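# Move lid from LP1 onto culture plate C15 in N1

## Task

Pick up the lid resting at lid park LP1 and set it completely seated on culture plate C15, which sits in nest N1. C15 has to finish at its starting spot, and the lid must stay seated with no help from the robot. Afterward, open the gripper and withdraw it from the lid.

## Robot and tools

Robot: two arms, left_arm and right_arm, each ending in a parallel gripper. Either arm may do the job, and the idle one may be parked out of the way.

World frame: a single shared frame. The origin is on the table surface midway between the arms, +x points out across the table, +z points up, and left_arm sits on the +y side. The arm names do not tell you which side of an image they appear on. Positions are in metres and orientations are quaternions written w,x,y,z. Reported hand positions can be somewhat wrong, more so when the arm reaches far.

Gripper frame: the fingers extend along the gripper's +z and close along its y. The reported end_effector_position is the point between the pads, roughly 1 cm back from the fingertips.

The row format, used by both motion tools, has 14 numbers, each in [-1, 1], and always covers both arms even if only one moves. Order: left_arm dx, dy, dz, rx, ry, rz, opening, then right_arm in the same order. dx..rz are an offset, not a pose. They are expressed in that gripper's own axes and measured from its measured pose at the start of the action or move, not from your last command. Scale: 1.0 = 0.6 m for translation and 180 degrees for rotation. rx, ry, rz form one rotation vector. The opening is absolute, not an offset: +1 = fully open (0.094 m), -1 = closed.

execute_actions(actions): actions is a list of actions run in sequence. Each action is a table of up to 15 rows, one row per control step of 1/30 s. If a table has fewer than 15 rows, its final row repeats to fill the rest. Every row is an offset from the pose at the start of that action, not from the row before it. For a call's first action, that start pose is the one given in the last result. An empty list just returns the current state and images.

move(target, speed, blocking): target is one 14-number row, with offsets taken from the pose in the latest result that shows one. Each gripper travels in a straight line toward its goal, turning the shorter way, and both paths finish together, lasting 0.5 to 10 s; anything longer is cut off at 10 s, short of the goal. speed is in m/s (0.002 to 0.5, default 0.25), and rotation is capped at twice that value in rad/s. Openings are sent when the move begins. Paths do not slow down for obstacles or for the other arm, and a gripper may lag, drift or overshoot the set speed, especially near full reach. Faster moves strike harder, and a target set deeper beyond a contact presses harder. With blocking=false you get a result after 0.5 s while motion continues. Until a result shows the move ended, further rows and moves are rejected, so use wait or stop first. The result adds a "move:" line giving the ending (done, off_target, moving, held, fault; if only one arm is named, the other finished fine), any limits (limits=paced: the pose sent was clipped; limits=held: a check blocked steps and the arm may then speed up sharply), and each gripper's distance from its target.

wait(seconds): 0 to 10. Lets time pass while the arms keep their last command. It returns early if a running move ends. Use wait(0) to poll.

stop(): brakes a running move. It needs stopping room, more at speed. The fingers keep moving.

zoom_image(camera, region): gives a closer look at part of a camera's latest image. region = [x0, y0, x1, y1] in pixels, origin at the top left, at most 504x504. Cameras: cam_head_left, cam_head_right, cam_high, cam_low (896x504 each), cam_left_wrist, cam_right_wrist (504x504 fisheye). Calibration data is supplied, but each camera may be off by a few degrees or millimetres.

finished_scene(scene): closes the given scene number after the robot holds your last command. The lid must already be seated and must stay there. It is final.

Controller behaviour: on each control step the commanded pose is clipped to 70 mm and 16 degrees from the measured pose. Damped inverse kinematics then tracks it, favouring position over orientation. A distant goal may need several actions, because after an action the arm only continues as far as its last clipped pose. Elbows cannot fully straighten. Joint limits (rad), from the base out: waist -2.618..3.054, shoulder 0..3.142, elbow 0..3.142, wrist pitch -1.571..1.571, wrist yaw -1.571..1.571, wrist roll -2.094..2.094. Motions usually stop a centimetre or more from the goal, mostly too low, and repeated zero offsets let an arm slowly sag. To hold an arm in place, send it the correction back to its desired pose in the first call of a reply, zeros in later calls, and raise the aim if it still hangs low.

Grasping: grip_measured reports the finger opening on the same -1..1 scale (the last value in Joint positions is the opening in metres). Each gripper has a fixed error of about 1 mm. To hold something, command an opening below grip_measured: about 0.03 below gives a firm grip, less gives a lighter one. Pad force tops out near 50 to 62 N and is weaker on very thin parts. The scene may briefly tug a held part or shove loose items.

Result lines: the state line shows each arm's end_effector_position and end_effector_quat_wxyz. "Hand target" is the pose the controller is currently driving toward. "pose unreachable" means a clearance check changed or blocked that arm's command. Step readings list positions during actions, and HELD marks steps that were held back. FAULT lines report arm stops. MOTOR HOT warns at 75 °C. At 90 °C the arm stops for 10 s, and at 100 °C it goes limp and drops, both shown as OVER-TEMPERATURE FAULT. Holding loads heats the motors.

Avoid: arms colliding or pressing on each other, anything leaving the table, dropping the lid, slamming, and heavy pressing. Do not shift C15. Set the lid down gently, release it, and lift clear. Smooth, short, low-effort motion is better.

Each tool is called as name(argument=value, ...), one argument or row to a line, values as JSON.

## Session

execute_actions(
  actions=[],
)

Scene clock: 0.00 s.
left_arm: end_effector_position=(+0.2477, +0.5197, +0.2354) grip_measured=+1.000 end_effector_quat_wxyz=(+0.532, -0.448, +0.660, -0.283) | right_arm: end_effector_position=(+0.5377, -0.1772, +0.3885) grip_measured=+1.000 end_effector_quat_wxyz=(+0.580, -0.609, +0.441, -0.313)
Joint positions: left_arm=[ 1.525  1.15   0.803 -0.414  1.162 -0.367  0.094] | right_arm=[ 0.017  1.565  1.48  -0.052 -0.262 -1.475  0.094]
Joint velocities: left_arm=[-0.002 -0.007 -0.017  0.022 -0.037 -0.007  0.   ] | right_arm=[-0.017  0.007 -0.007  0.022 -0.022 -0.051  0.   ]
Hand target (left_arm): +0.249, +0.519, +0.246; +0.545, -0.430, +0.665, -0.276
Hand target (right_arm): +0.535, -0.177, +0.397; +0.587, -0.604, +0.439, -0.314
camera_calibration (this result's frames):
cam_left_wrist: T_world_to_cam=[[0.253541, -0.537308, 0.804374, 0.0222577], [-0.679838, -0.690525, -0.246973, 0.593661], [0.688141, -0.484226, -0.540359, 0.316608], [0, 0, 0, 1]] pos_world=[0.180079, 0.575207, 0.299797]
cam_right_wrist: T_world_to_cam=[[0.177416, -0.0473292, 0.982997, -0.483005], [-0.307545, -0.951484, 0.0096955, 0.0140621], [0.934847, -0.304036, -0.183365, -0.361997], [0, 0, 0, 1]] pos_world=[0.428429, -0.11954, 0.408279]

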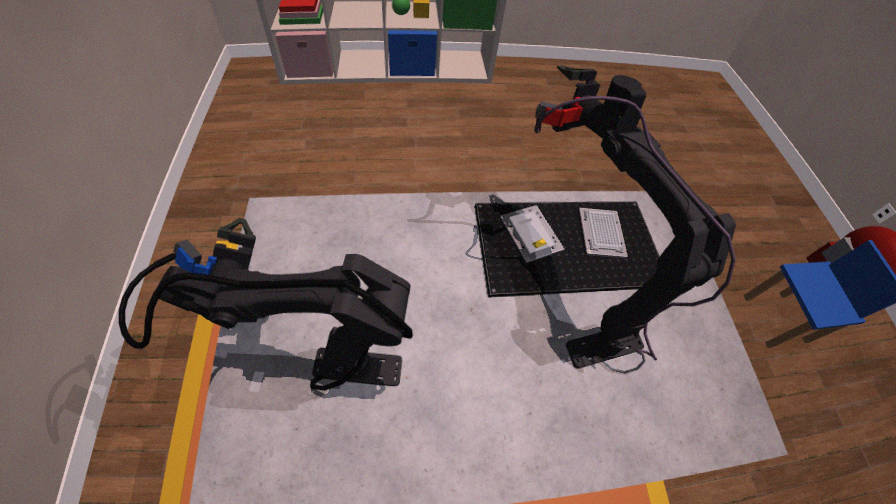

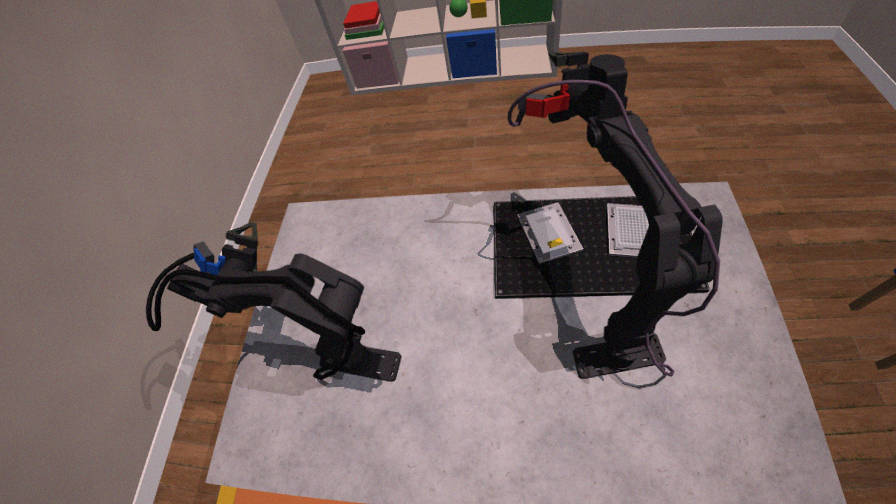

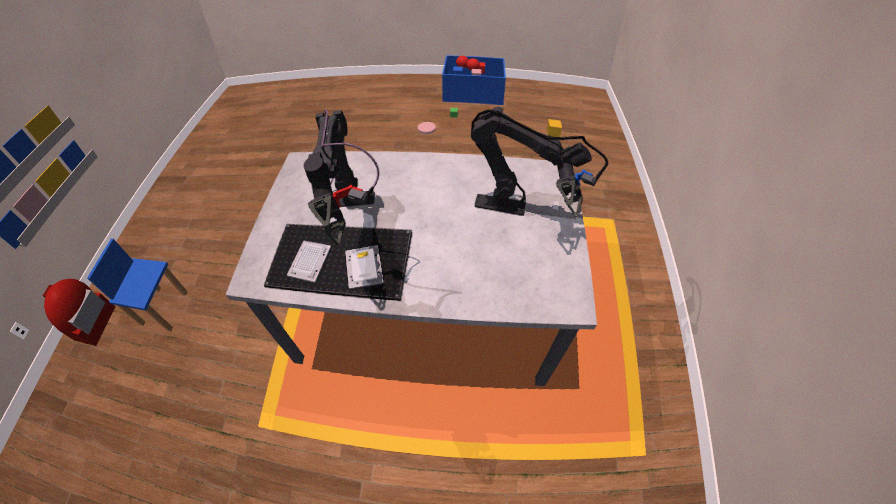

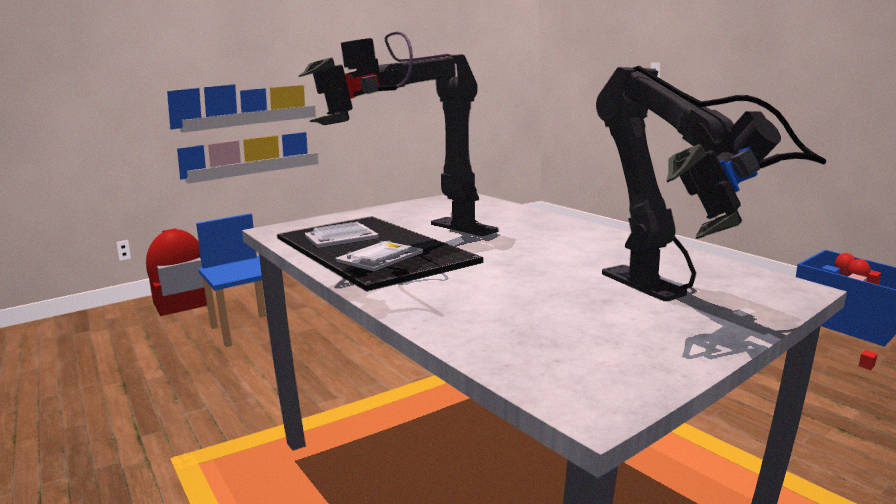

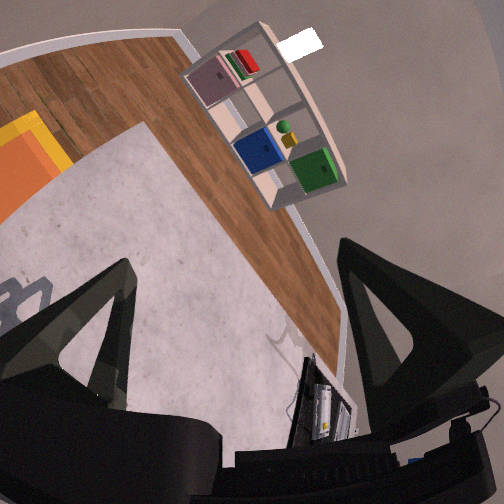

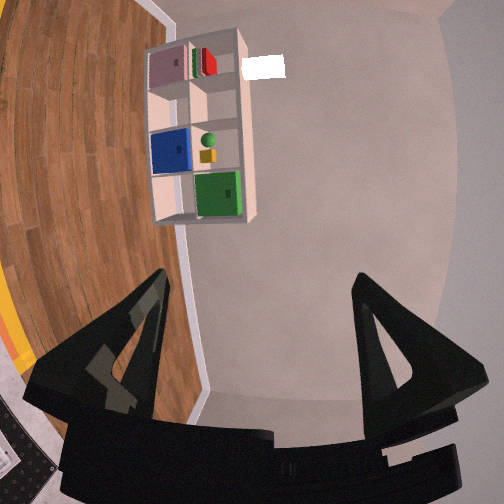

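zoom_image(
  camera="cam_head_left",
  region=[480, 190, 660, 290],
)

zoom_image(
  camera="cam_high",
  region=[260, 220, 420, 310],
)

zoom_image(
  camera="cam_low",
  region=[270, 200, 490, 300],
)

Region (480, 190, 660, 290) of cam_head_left's 896x504 image, scaled by 2.800, with more detail than that image has.

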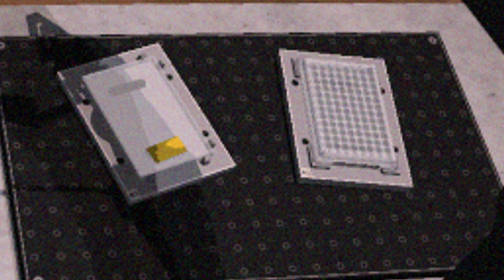

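Region (260, 220, 420, 310) of cam_high's 896x504 image, scaled by 3.150, with more detail than that image has; it fills the top 284 rows of this view, and the rest is white.

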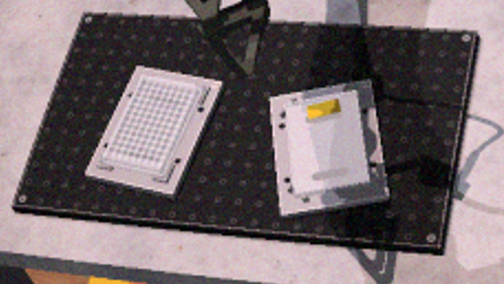

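Region (270, 200, 490, 300) of cam_low's 896x504 image, scaled by 2.291, with more detail than that image has; it fills the top 229 rows of this view, and the rest is white.

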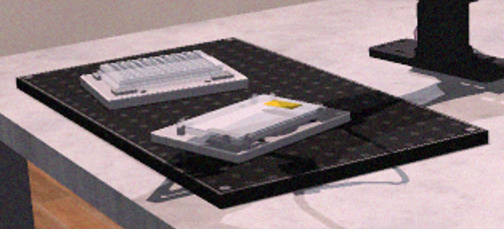

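zoom_image(
  camera="cam_head_left",
  region=[495, 198, 570, 268],
)

zoom_image(
  camera="cam_head_left",
  region=[570, 198, 640, 268],
)

zoom_image(
  camera="cam_high",
  region=[335, 235, 395, 295],
)

zoom_image(
  camera="cam_high",
  region=[280, 232, 340, 292],
)

Region (495, 198, 570, 268) of cam_head_left's 896x504 image, scaled by 6.720, with more detail than that image has; it fills the top 470 rows of this view, and the rest is white.

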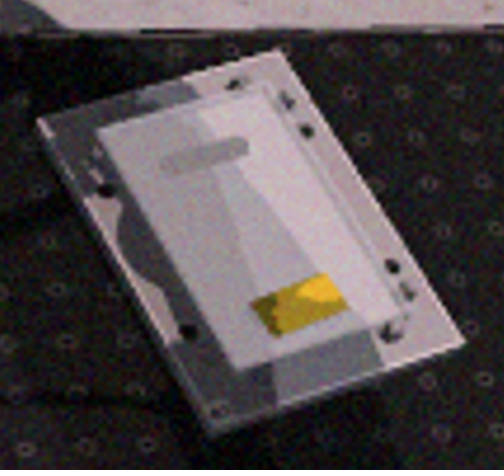

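Region (570, 198, 640, 268) of cam_head_left's 896x504 image, scaled by 7.200, with more detail than that image has.

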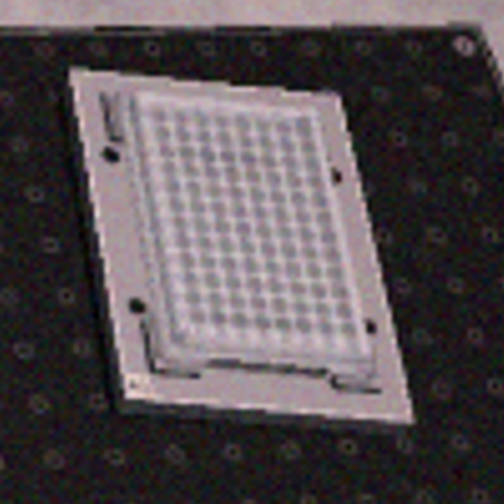

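Region (335, 235, 395, 295) of cam_high's 896x504 image, scaled by 8.400, with more detail than that image has.

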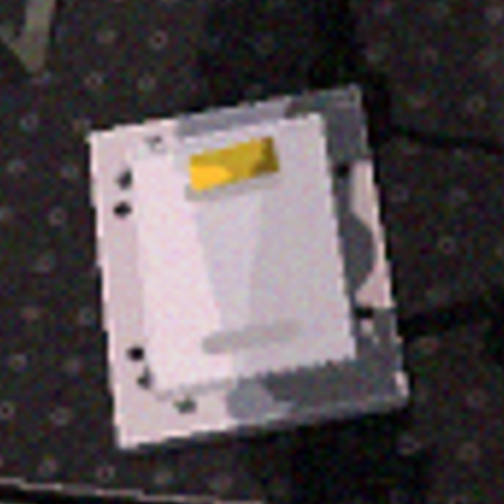

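Region (280, 232, 340, 292) of cam_high's 896x504 image, scaled by 8.400, with more detail than that image has.

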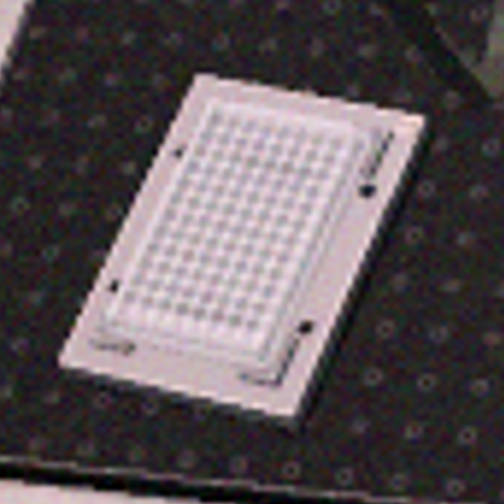

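zoom_image(
  camera="cam_head_right",
  region=[510, 195, 590, 270],
)

zoom_image(
  camera="cam_head_right",
  region=[560, 320, 680, 400],
)

zoom_image(
  camera="cam_head_left",
  region=[550, 310, 670, 390],
)

Region (510, 195, 590, 270) of cam_head_right's 896x504 image, scaled by 6.300, with more detail than that image has; it fills the top 472 rows of this view, and the rest is white.

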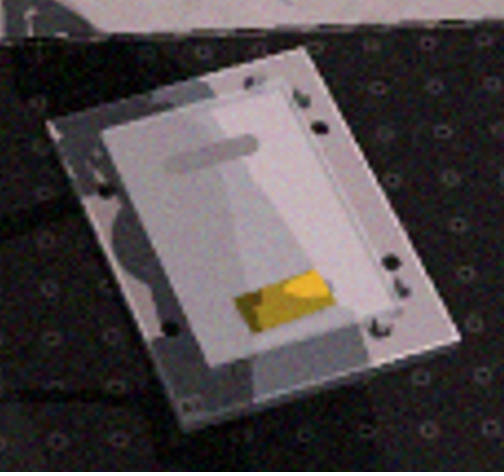

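Region (560, 320, 680, 400) of cam_head_right's 896x504 image, scaled by 4.200, with more detail than that image has.

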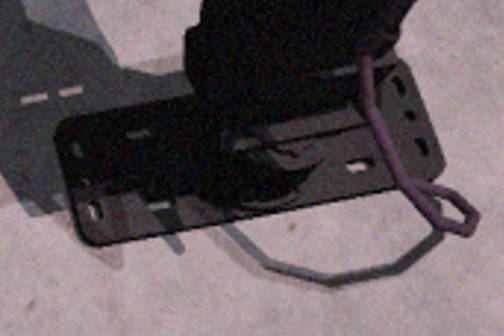

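Region (550, 310, 670, 390) of cam_head_left's 896x504 image, scaled by 4.200, with more detail than that image has.

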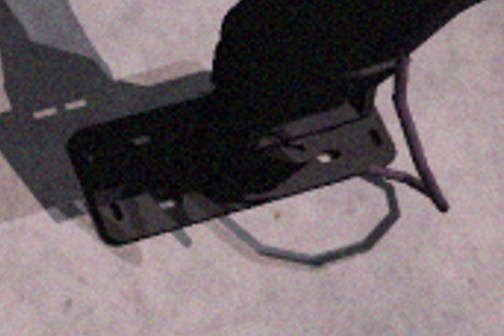

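move(
  target=[-0.007,-0.016,-0.003,0.006,-0.0025,0.0137,1,-0.0644,0.4565,-0.1997,-0.3021,0.4001,0.4071,1],
  speed=0.35,
)

Scene clock: 7.97 s.
left_arm: end_effector_position=(+0.2475, +0.5202, +0.2350) grip_measured=+1.000 end_effector_quat_wxyz=(+0.532, -0.449, +0.661, -0.281) | right_arm: end_effector_position=(+0.3672, -0.1705, +0.1405) grip_measured=+1.000 end_effector_quat_wxyz=(+0.005, -0.161, +0.987, +0.003)
Joint positions: left_arm=[ 1.525  1.15   0.803 -0.414  1.158 -0.367  0.094] | right_arm=[ 0.257  1.871  1.702 -1.392 -0.003  0.102  0.094]
Joint velocities: left_arm=[ 0.017  0.002 -0.002  0.007  0.007 -0.051  0.   ] | right_arm=[-0.002 -0.012  0.012 -0.022  0.022 -0.022  0.   ]
Hand target (left_arm): +0.249, +0.519, +0.246; +0.545, -0.430, +0.665, -0.276
Hand target (right_arm): +0.366, -0.174, +0.141; -0.002, -0.152, +0.988, +0.005
Off the commanded pose (left_arm): 0.011 m, 3 deg.
Off the commanded pose (right_arm): 0.007 m, 1 deg.
move: off_target (left_arm)
camera_calibration (this result's frames):
cam_left_wrist: T_world_to_cam=[[0.257098, -0.537016, 0.803439, 0.0221018], [-0.678562, -0.692276, -0.245576, 0.594043], [0.68808, -0.482046, -0.542381, 0.316095], [0, 0, 0, 1]] pos_world=[0.179914, 0.575483, 0.29957]
cam_right_wrist: T_world_to_cam=[[0.328261, -0.944504, -0.0125326, -0.277157], [-0.691595, -0.249357, 0.677877, 0.137314], [-0.643382, -0.213853, -0.735069, 0.426408], [0, 0, 0, 1]] pos_world=[0.460289, -0.136347, 0.216884]

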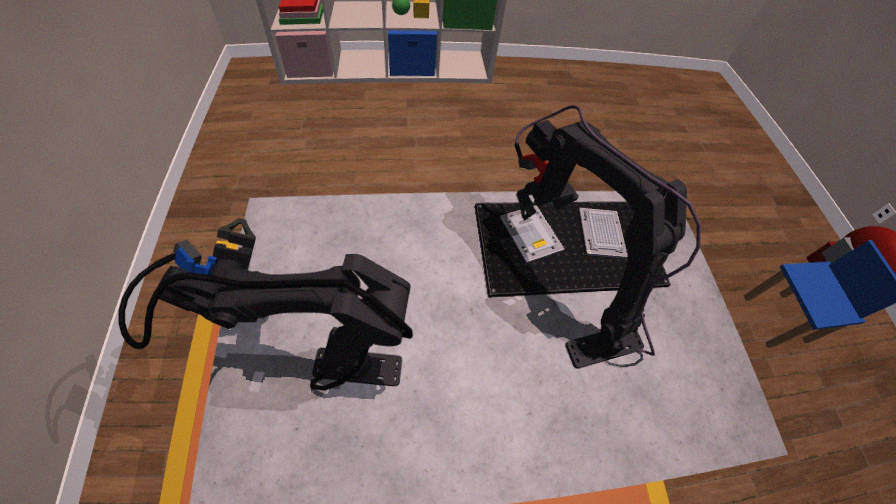

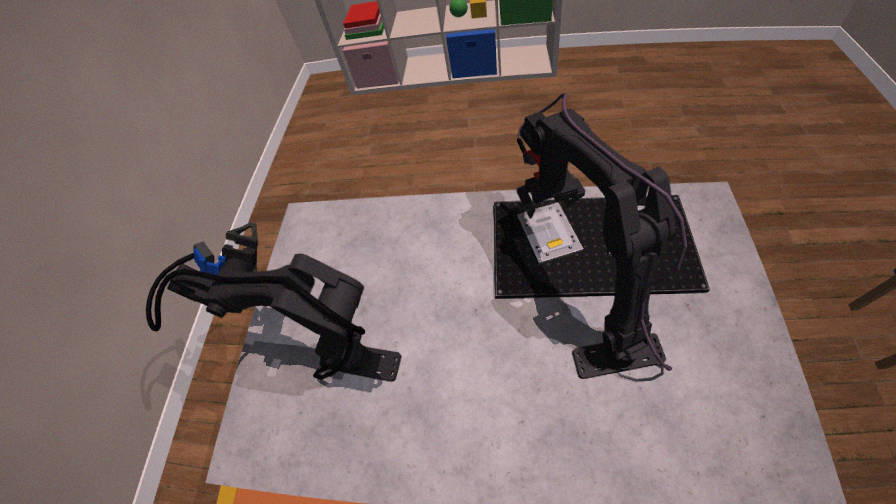

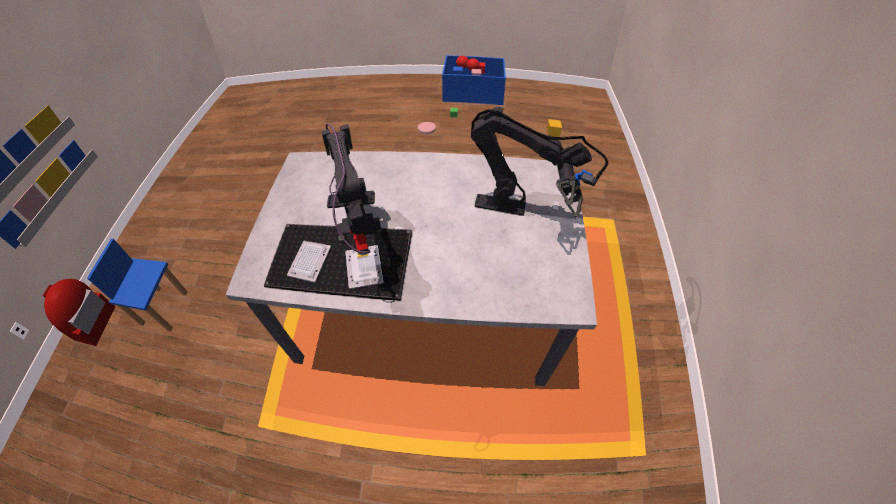

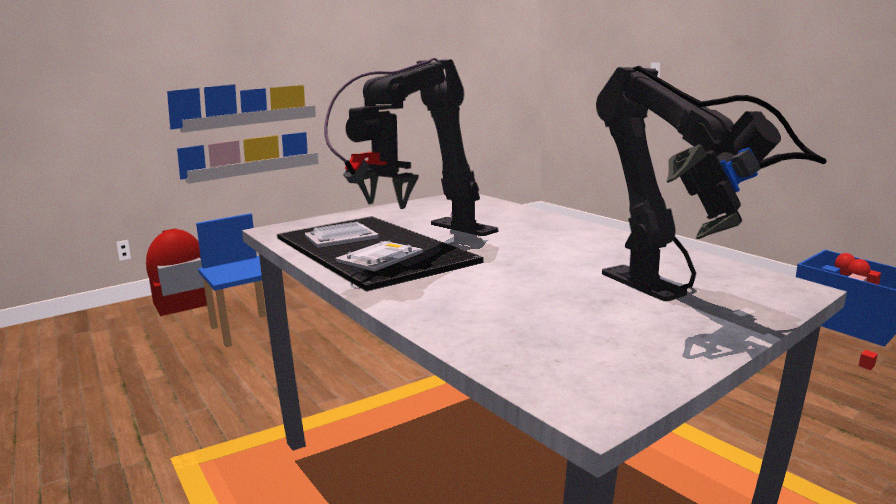

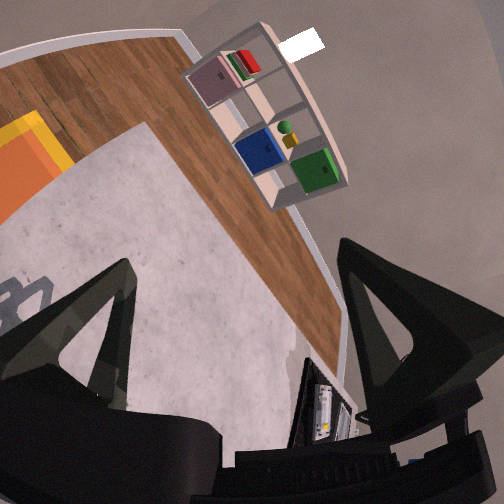

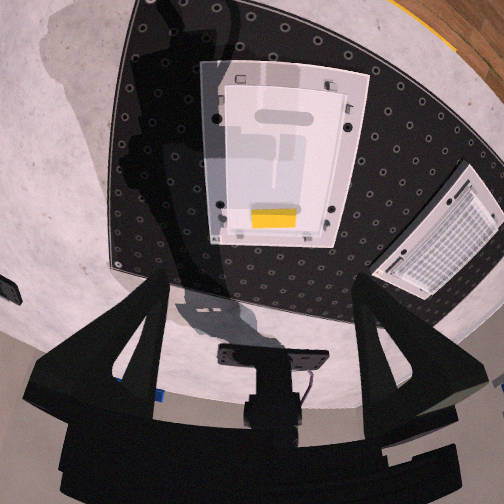

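zoom_image(
  camera="cam_right_wrist",
  region=[185, 50, 385, 250],
)

Region (185, 50, 385, 250) of cam_right_wrist's 504x504 image, scaled by 2.520, with more detail than that image has.

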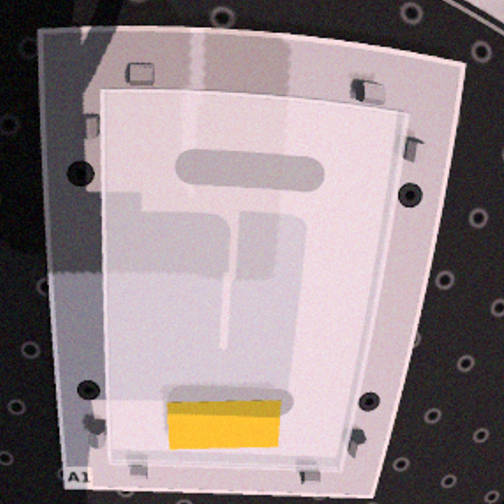

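zoom_image(
  camera="cam_right_wrist",
  region=[130, 255, 200, 325],
)

zoom_image(
  camera="cam_right_wrist",
  region=[325, 255, 395, 325],
)

Region (130, 255, 200, 325) of cam_right_wrist's 504x504 image, scaled by 7.200, with more detail than that image has.

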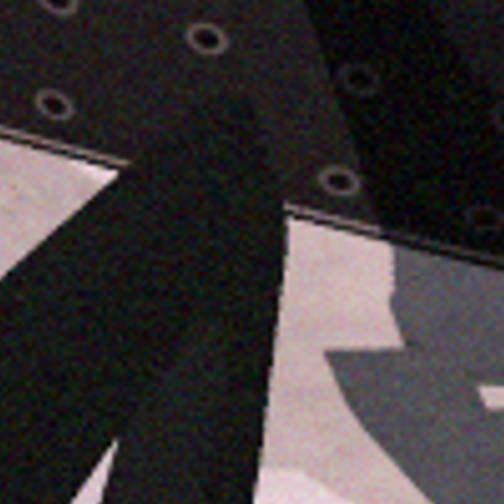

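Region (325, 255, 395, 325) of cam_right_wrist's 504x504 image, scaled by 7.200, with more detail than that image has.

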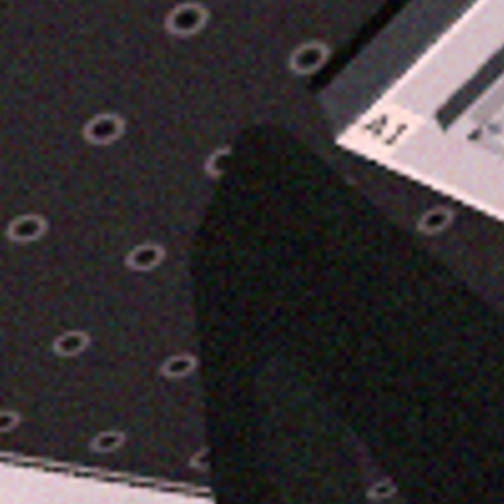

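zoom_image(
  camera="cam_left_wrist",
  region=[95, 240, 165, 310],
)

zoom_image(
  camera="cam_left_wrist",
  region=[305, 220, 375, 290],
)

Region (95, 240, 165, 310) of cam_left_wrist's 504x504 image, scaled by 7.200, with more detail than that image has.

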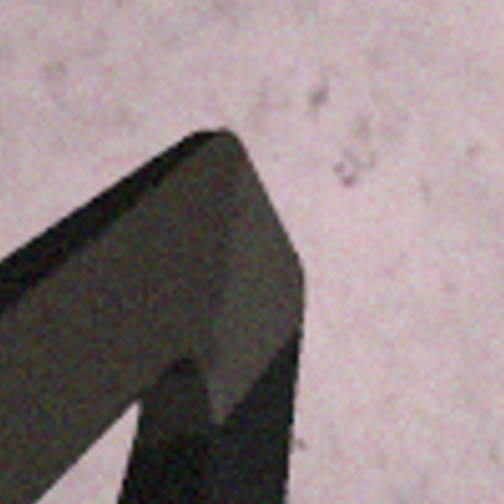

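Region (305, 220, 375, 290) of cam_left_wrist's 504x504 image, scaled by 7.200, with more detail than that image has.

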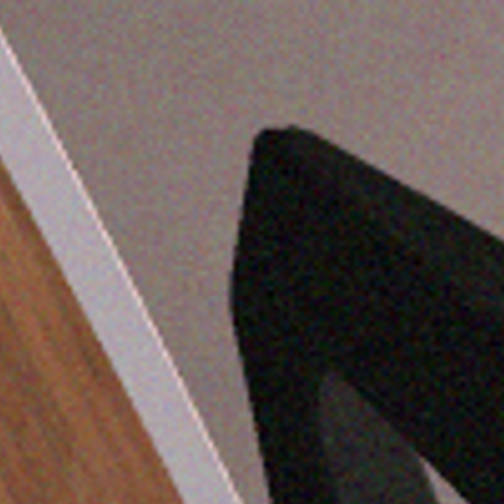

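zoom_image(
  camera="cam_right_wrist",
  region=[205, 70, 255, 130],
)

zoom_image(
  camera="cam_right_wrist",
  region=[315, 78, 365, 138],
)

zoom_image(
  camera="cam_right_wrist",
  region=[205, 195, 255, 250],
)

zoom_image(
  camera="cam_right_wrist",
  region=[295, 198, 345, 253],
)

Region (205, 70, 255, 130) of cam_right_wrist's 504x504 image, scaled by 8.400, with more detail than that image has.

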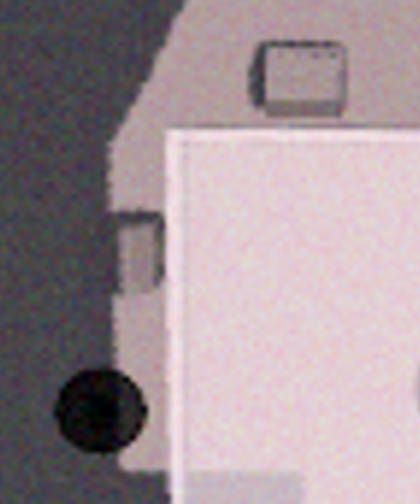

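Region (315, 78, 365, 138) of cam_right_wrist's 504x504 image, scaled by 8.400, with more detail than that image has.

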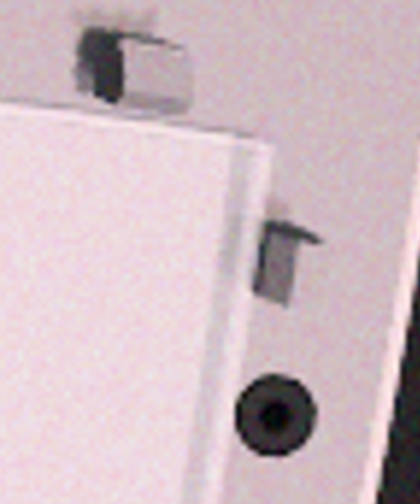

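Region (205, 195, 255, 250) of cam_right_wrist's 504x504 image, scaled by 9.164, with more detail than that image has; it fills the left 458 columns of this view, and the rest is white.

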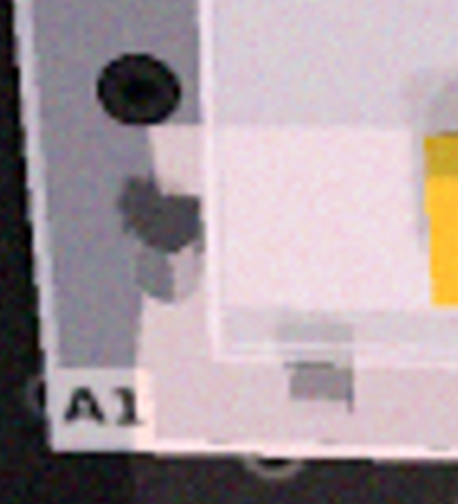

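Region (295, 198, 345, 253) of cam_right_wrist's 504x504 image, scaled by 9.164, with more detail than that image has; it fills the left 458 columns of this view, and the rest is white.

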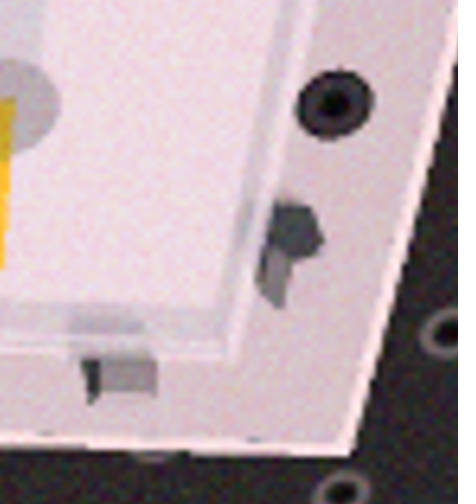

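move(
  target=[-0.007,-0.016,-0.003,0.006,-0.0025,0.0137,1,-0.0320,-0.0298,0.150,0.0014,0.0013,-0.0034,1],
  speed=0.09,
)

Scene clock: 13.43 s.
left_arm: end_effector_position=(+0.2473, +0.5206, +0.2347) grip_measured=+1.000 end_effector_quat_wxyz=(+0.531, -0.450, +0.661, -0.280) | right_arm: end_effector_position=(+0.3872, -0.1778, +0.0532) grip_measured=+1.000 end_effector_quat_wxyz=(-0.006, -0.169, +0.986, +0.001)
Joint positions: left_arm=[ 1.525  1.15   0.803 -0.414  1.155 -0.367  0.094] | right_arm=[ 0.215  1.98   1.503 -1.104 -0.005  0.043  0.094]
Joint velocities: left_arm=[-0.007 -0.007  0.012  0.081 -0.051 -0.051  0.   ] | right_arm=[ 0.012  0.012 -0.012 -0.037  0.037  0.022  0.   ]
Hand target (left_arm): +0.249, +0.519, +0.245; +0.544, -0.431, +0.665, -0.274
Hand target (right_arm): +0.393, -0.181, +0.051; +0.003, -0.166, +0.986, +0.001
Off the commanded pose (left_arm): 0.011 m, 3 deg.
Off the commanded pose (right_arm): 0.006 m, 1 deg.
move: off_target (left_arm)
camera_calibration (this result's frames):
cam_left_wrist: T_world_to_cam=[[0.259942, -0.536774, 0.802685, 0.0219755], [-0.677535, -0.693674, -0.244462, 0.594348], [0.688023, -0.480302, -0.543999, 0.315685], [0, 0, 0, 1]] pos_world=[0.179781, 0.575704, 0.299389]
cam_right_wrist: T_world_to_cam=[[0.343816, -0.938945, -0.0131566, -0.296765], [-0.673764, -0.256425, 0.693028, 0.199465], [-0.654089, -0.22941, -0.72079, 0.374147], [0, 0, 0, 1]] pos_world=[0.48115, -0.141665, 0.127542]

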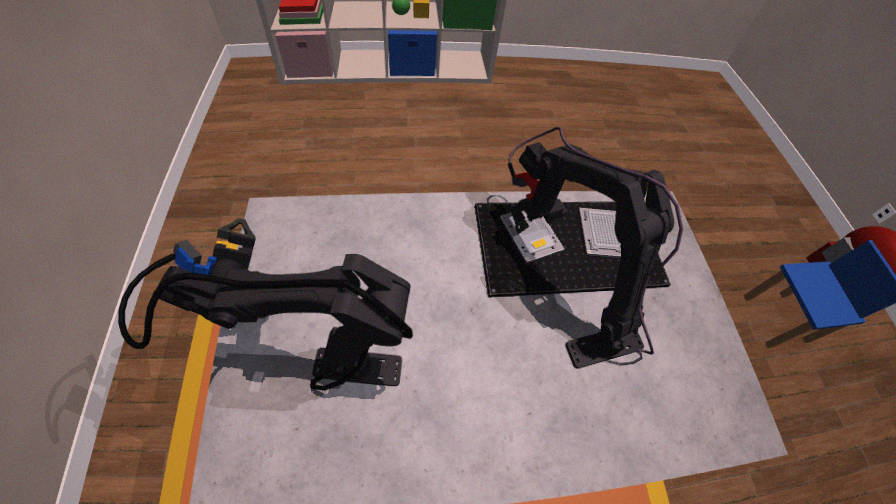

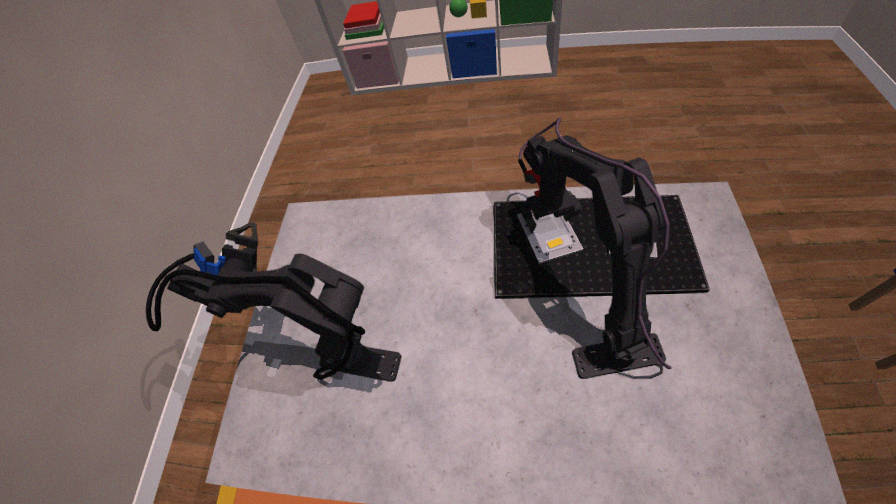

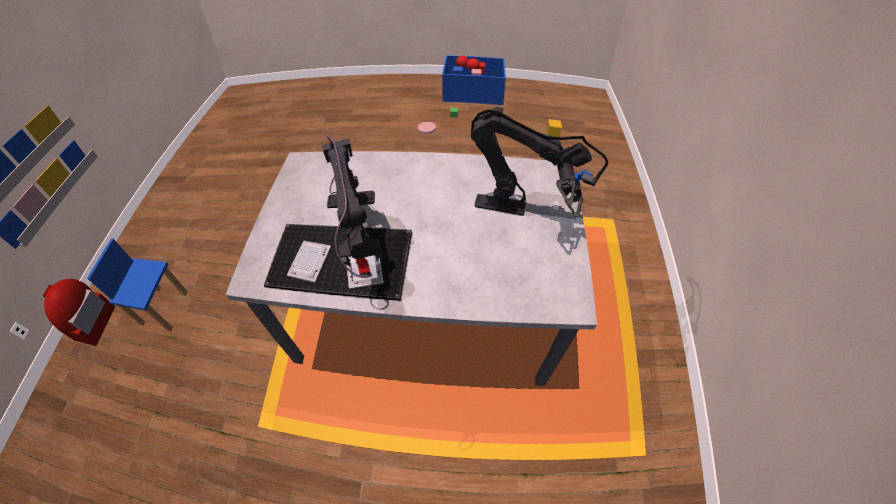

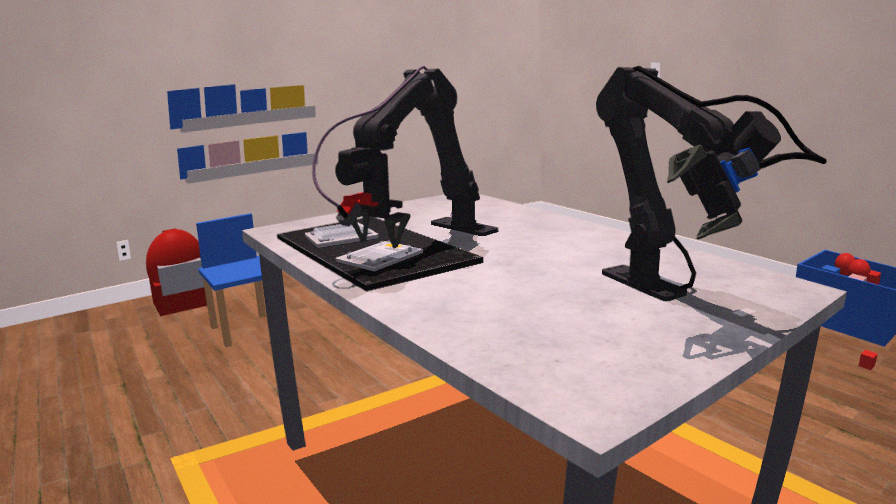

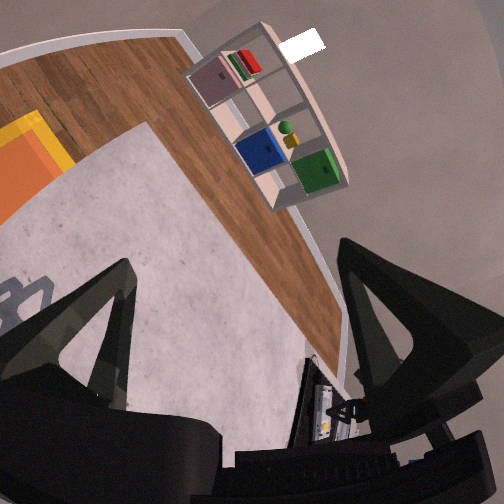

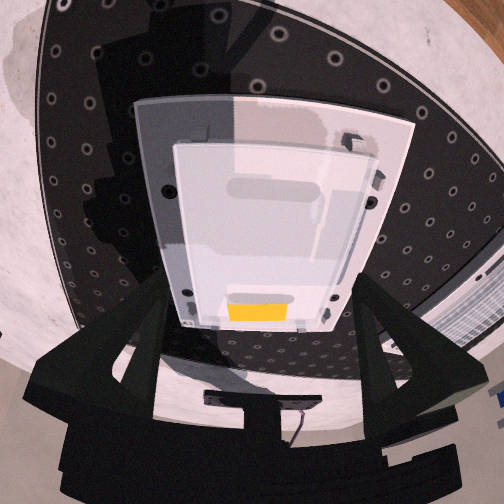

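zoom_image(
  camera="cam_right_wrist",
  region=[130, 90, 420, 340],
)

zoom_image(
  camera="cam_low",
  region=[320, 195, 440, 285],
)

Region (130, 90, 420, 340) of cam_right_wrist's 504x504 image, scaled by 1.738, with more detail than that image has; it fills the top 434 rows of this view, and the rest is white.

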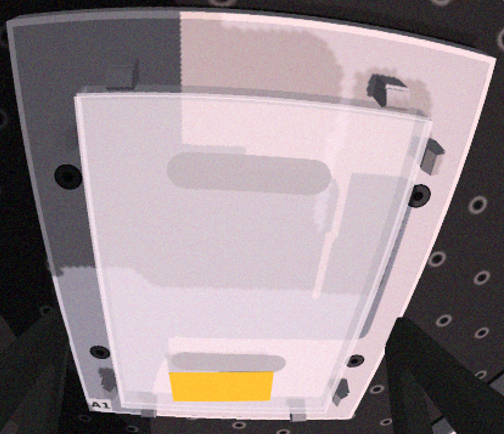

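Region (320, 195, 440, 285) of cam_low's 896x504 image, scaled by 4.200, with more detail than that image has; it fills the top 378 rows of this view, and the rest is white.

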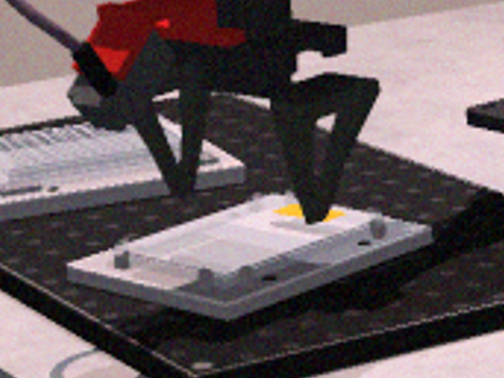

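zoom_image(
  camera="cam_right_wrist",
  region=[150, 125, 220, 205],
)

zoom_image(
  camera="cam_right_wrist",
  region=[330, 135, 400, 215],
)

zoom_image(
  camera="cam_right_wrist",
  region=[160, 265, 230, 335],
)

zoom_image(
  camera="cam_right_wrist",
  region=[295, 265, 365, 335],
)

Region (150, 125, 220, 205) of cam_right_wrist's 504x504 image, scaled by 6.300, with more detail than that image has; it fills the left 441 columns of this view, and the rest is white.

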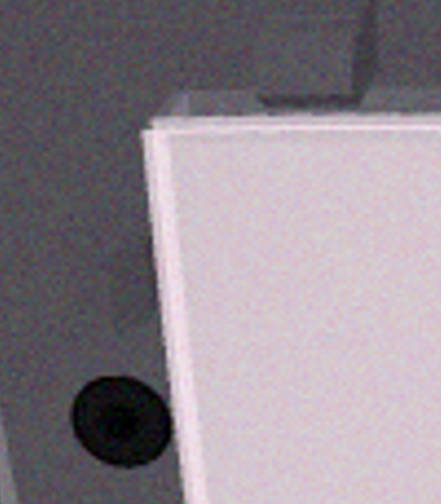

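Region (330, 135, 400, 215) of cam_right_wrist's 504x504 image, scaled by 6.300, with more detail than that image has; it fills the left 441 columns of this view, and the rest is white.

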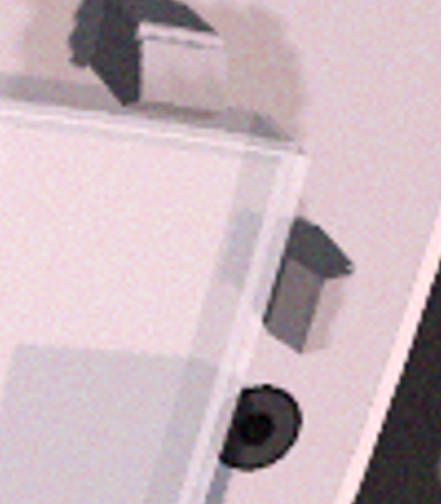

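Region (160, 265, 230, 335) of cam_right_wrist's 504x504 image, scaled by 7.200, with more detail than that image has.

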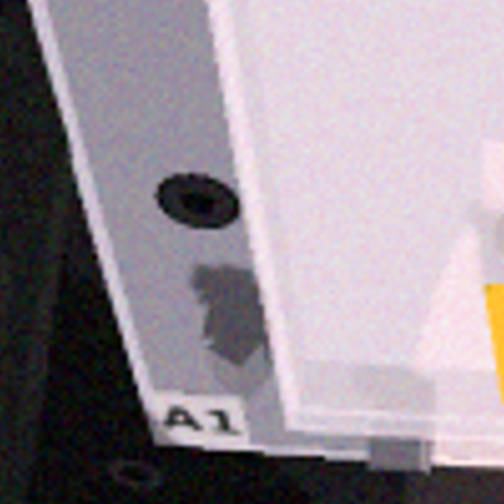

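Region (295, 265, 365, 335) of cam_right_wrist's 504x504 image, scaled by 7.200, with more detail than that image has.

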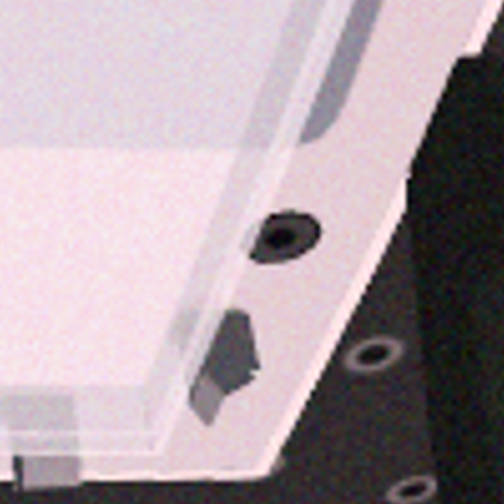

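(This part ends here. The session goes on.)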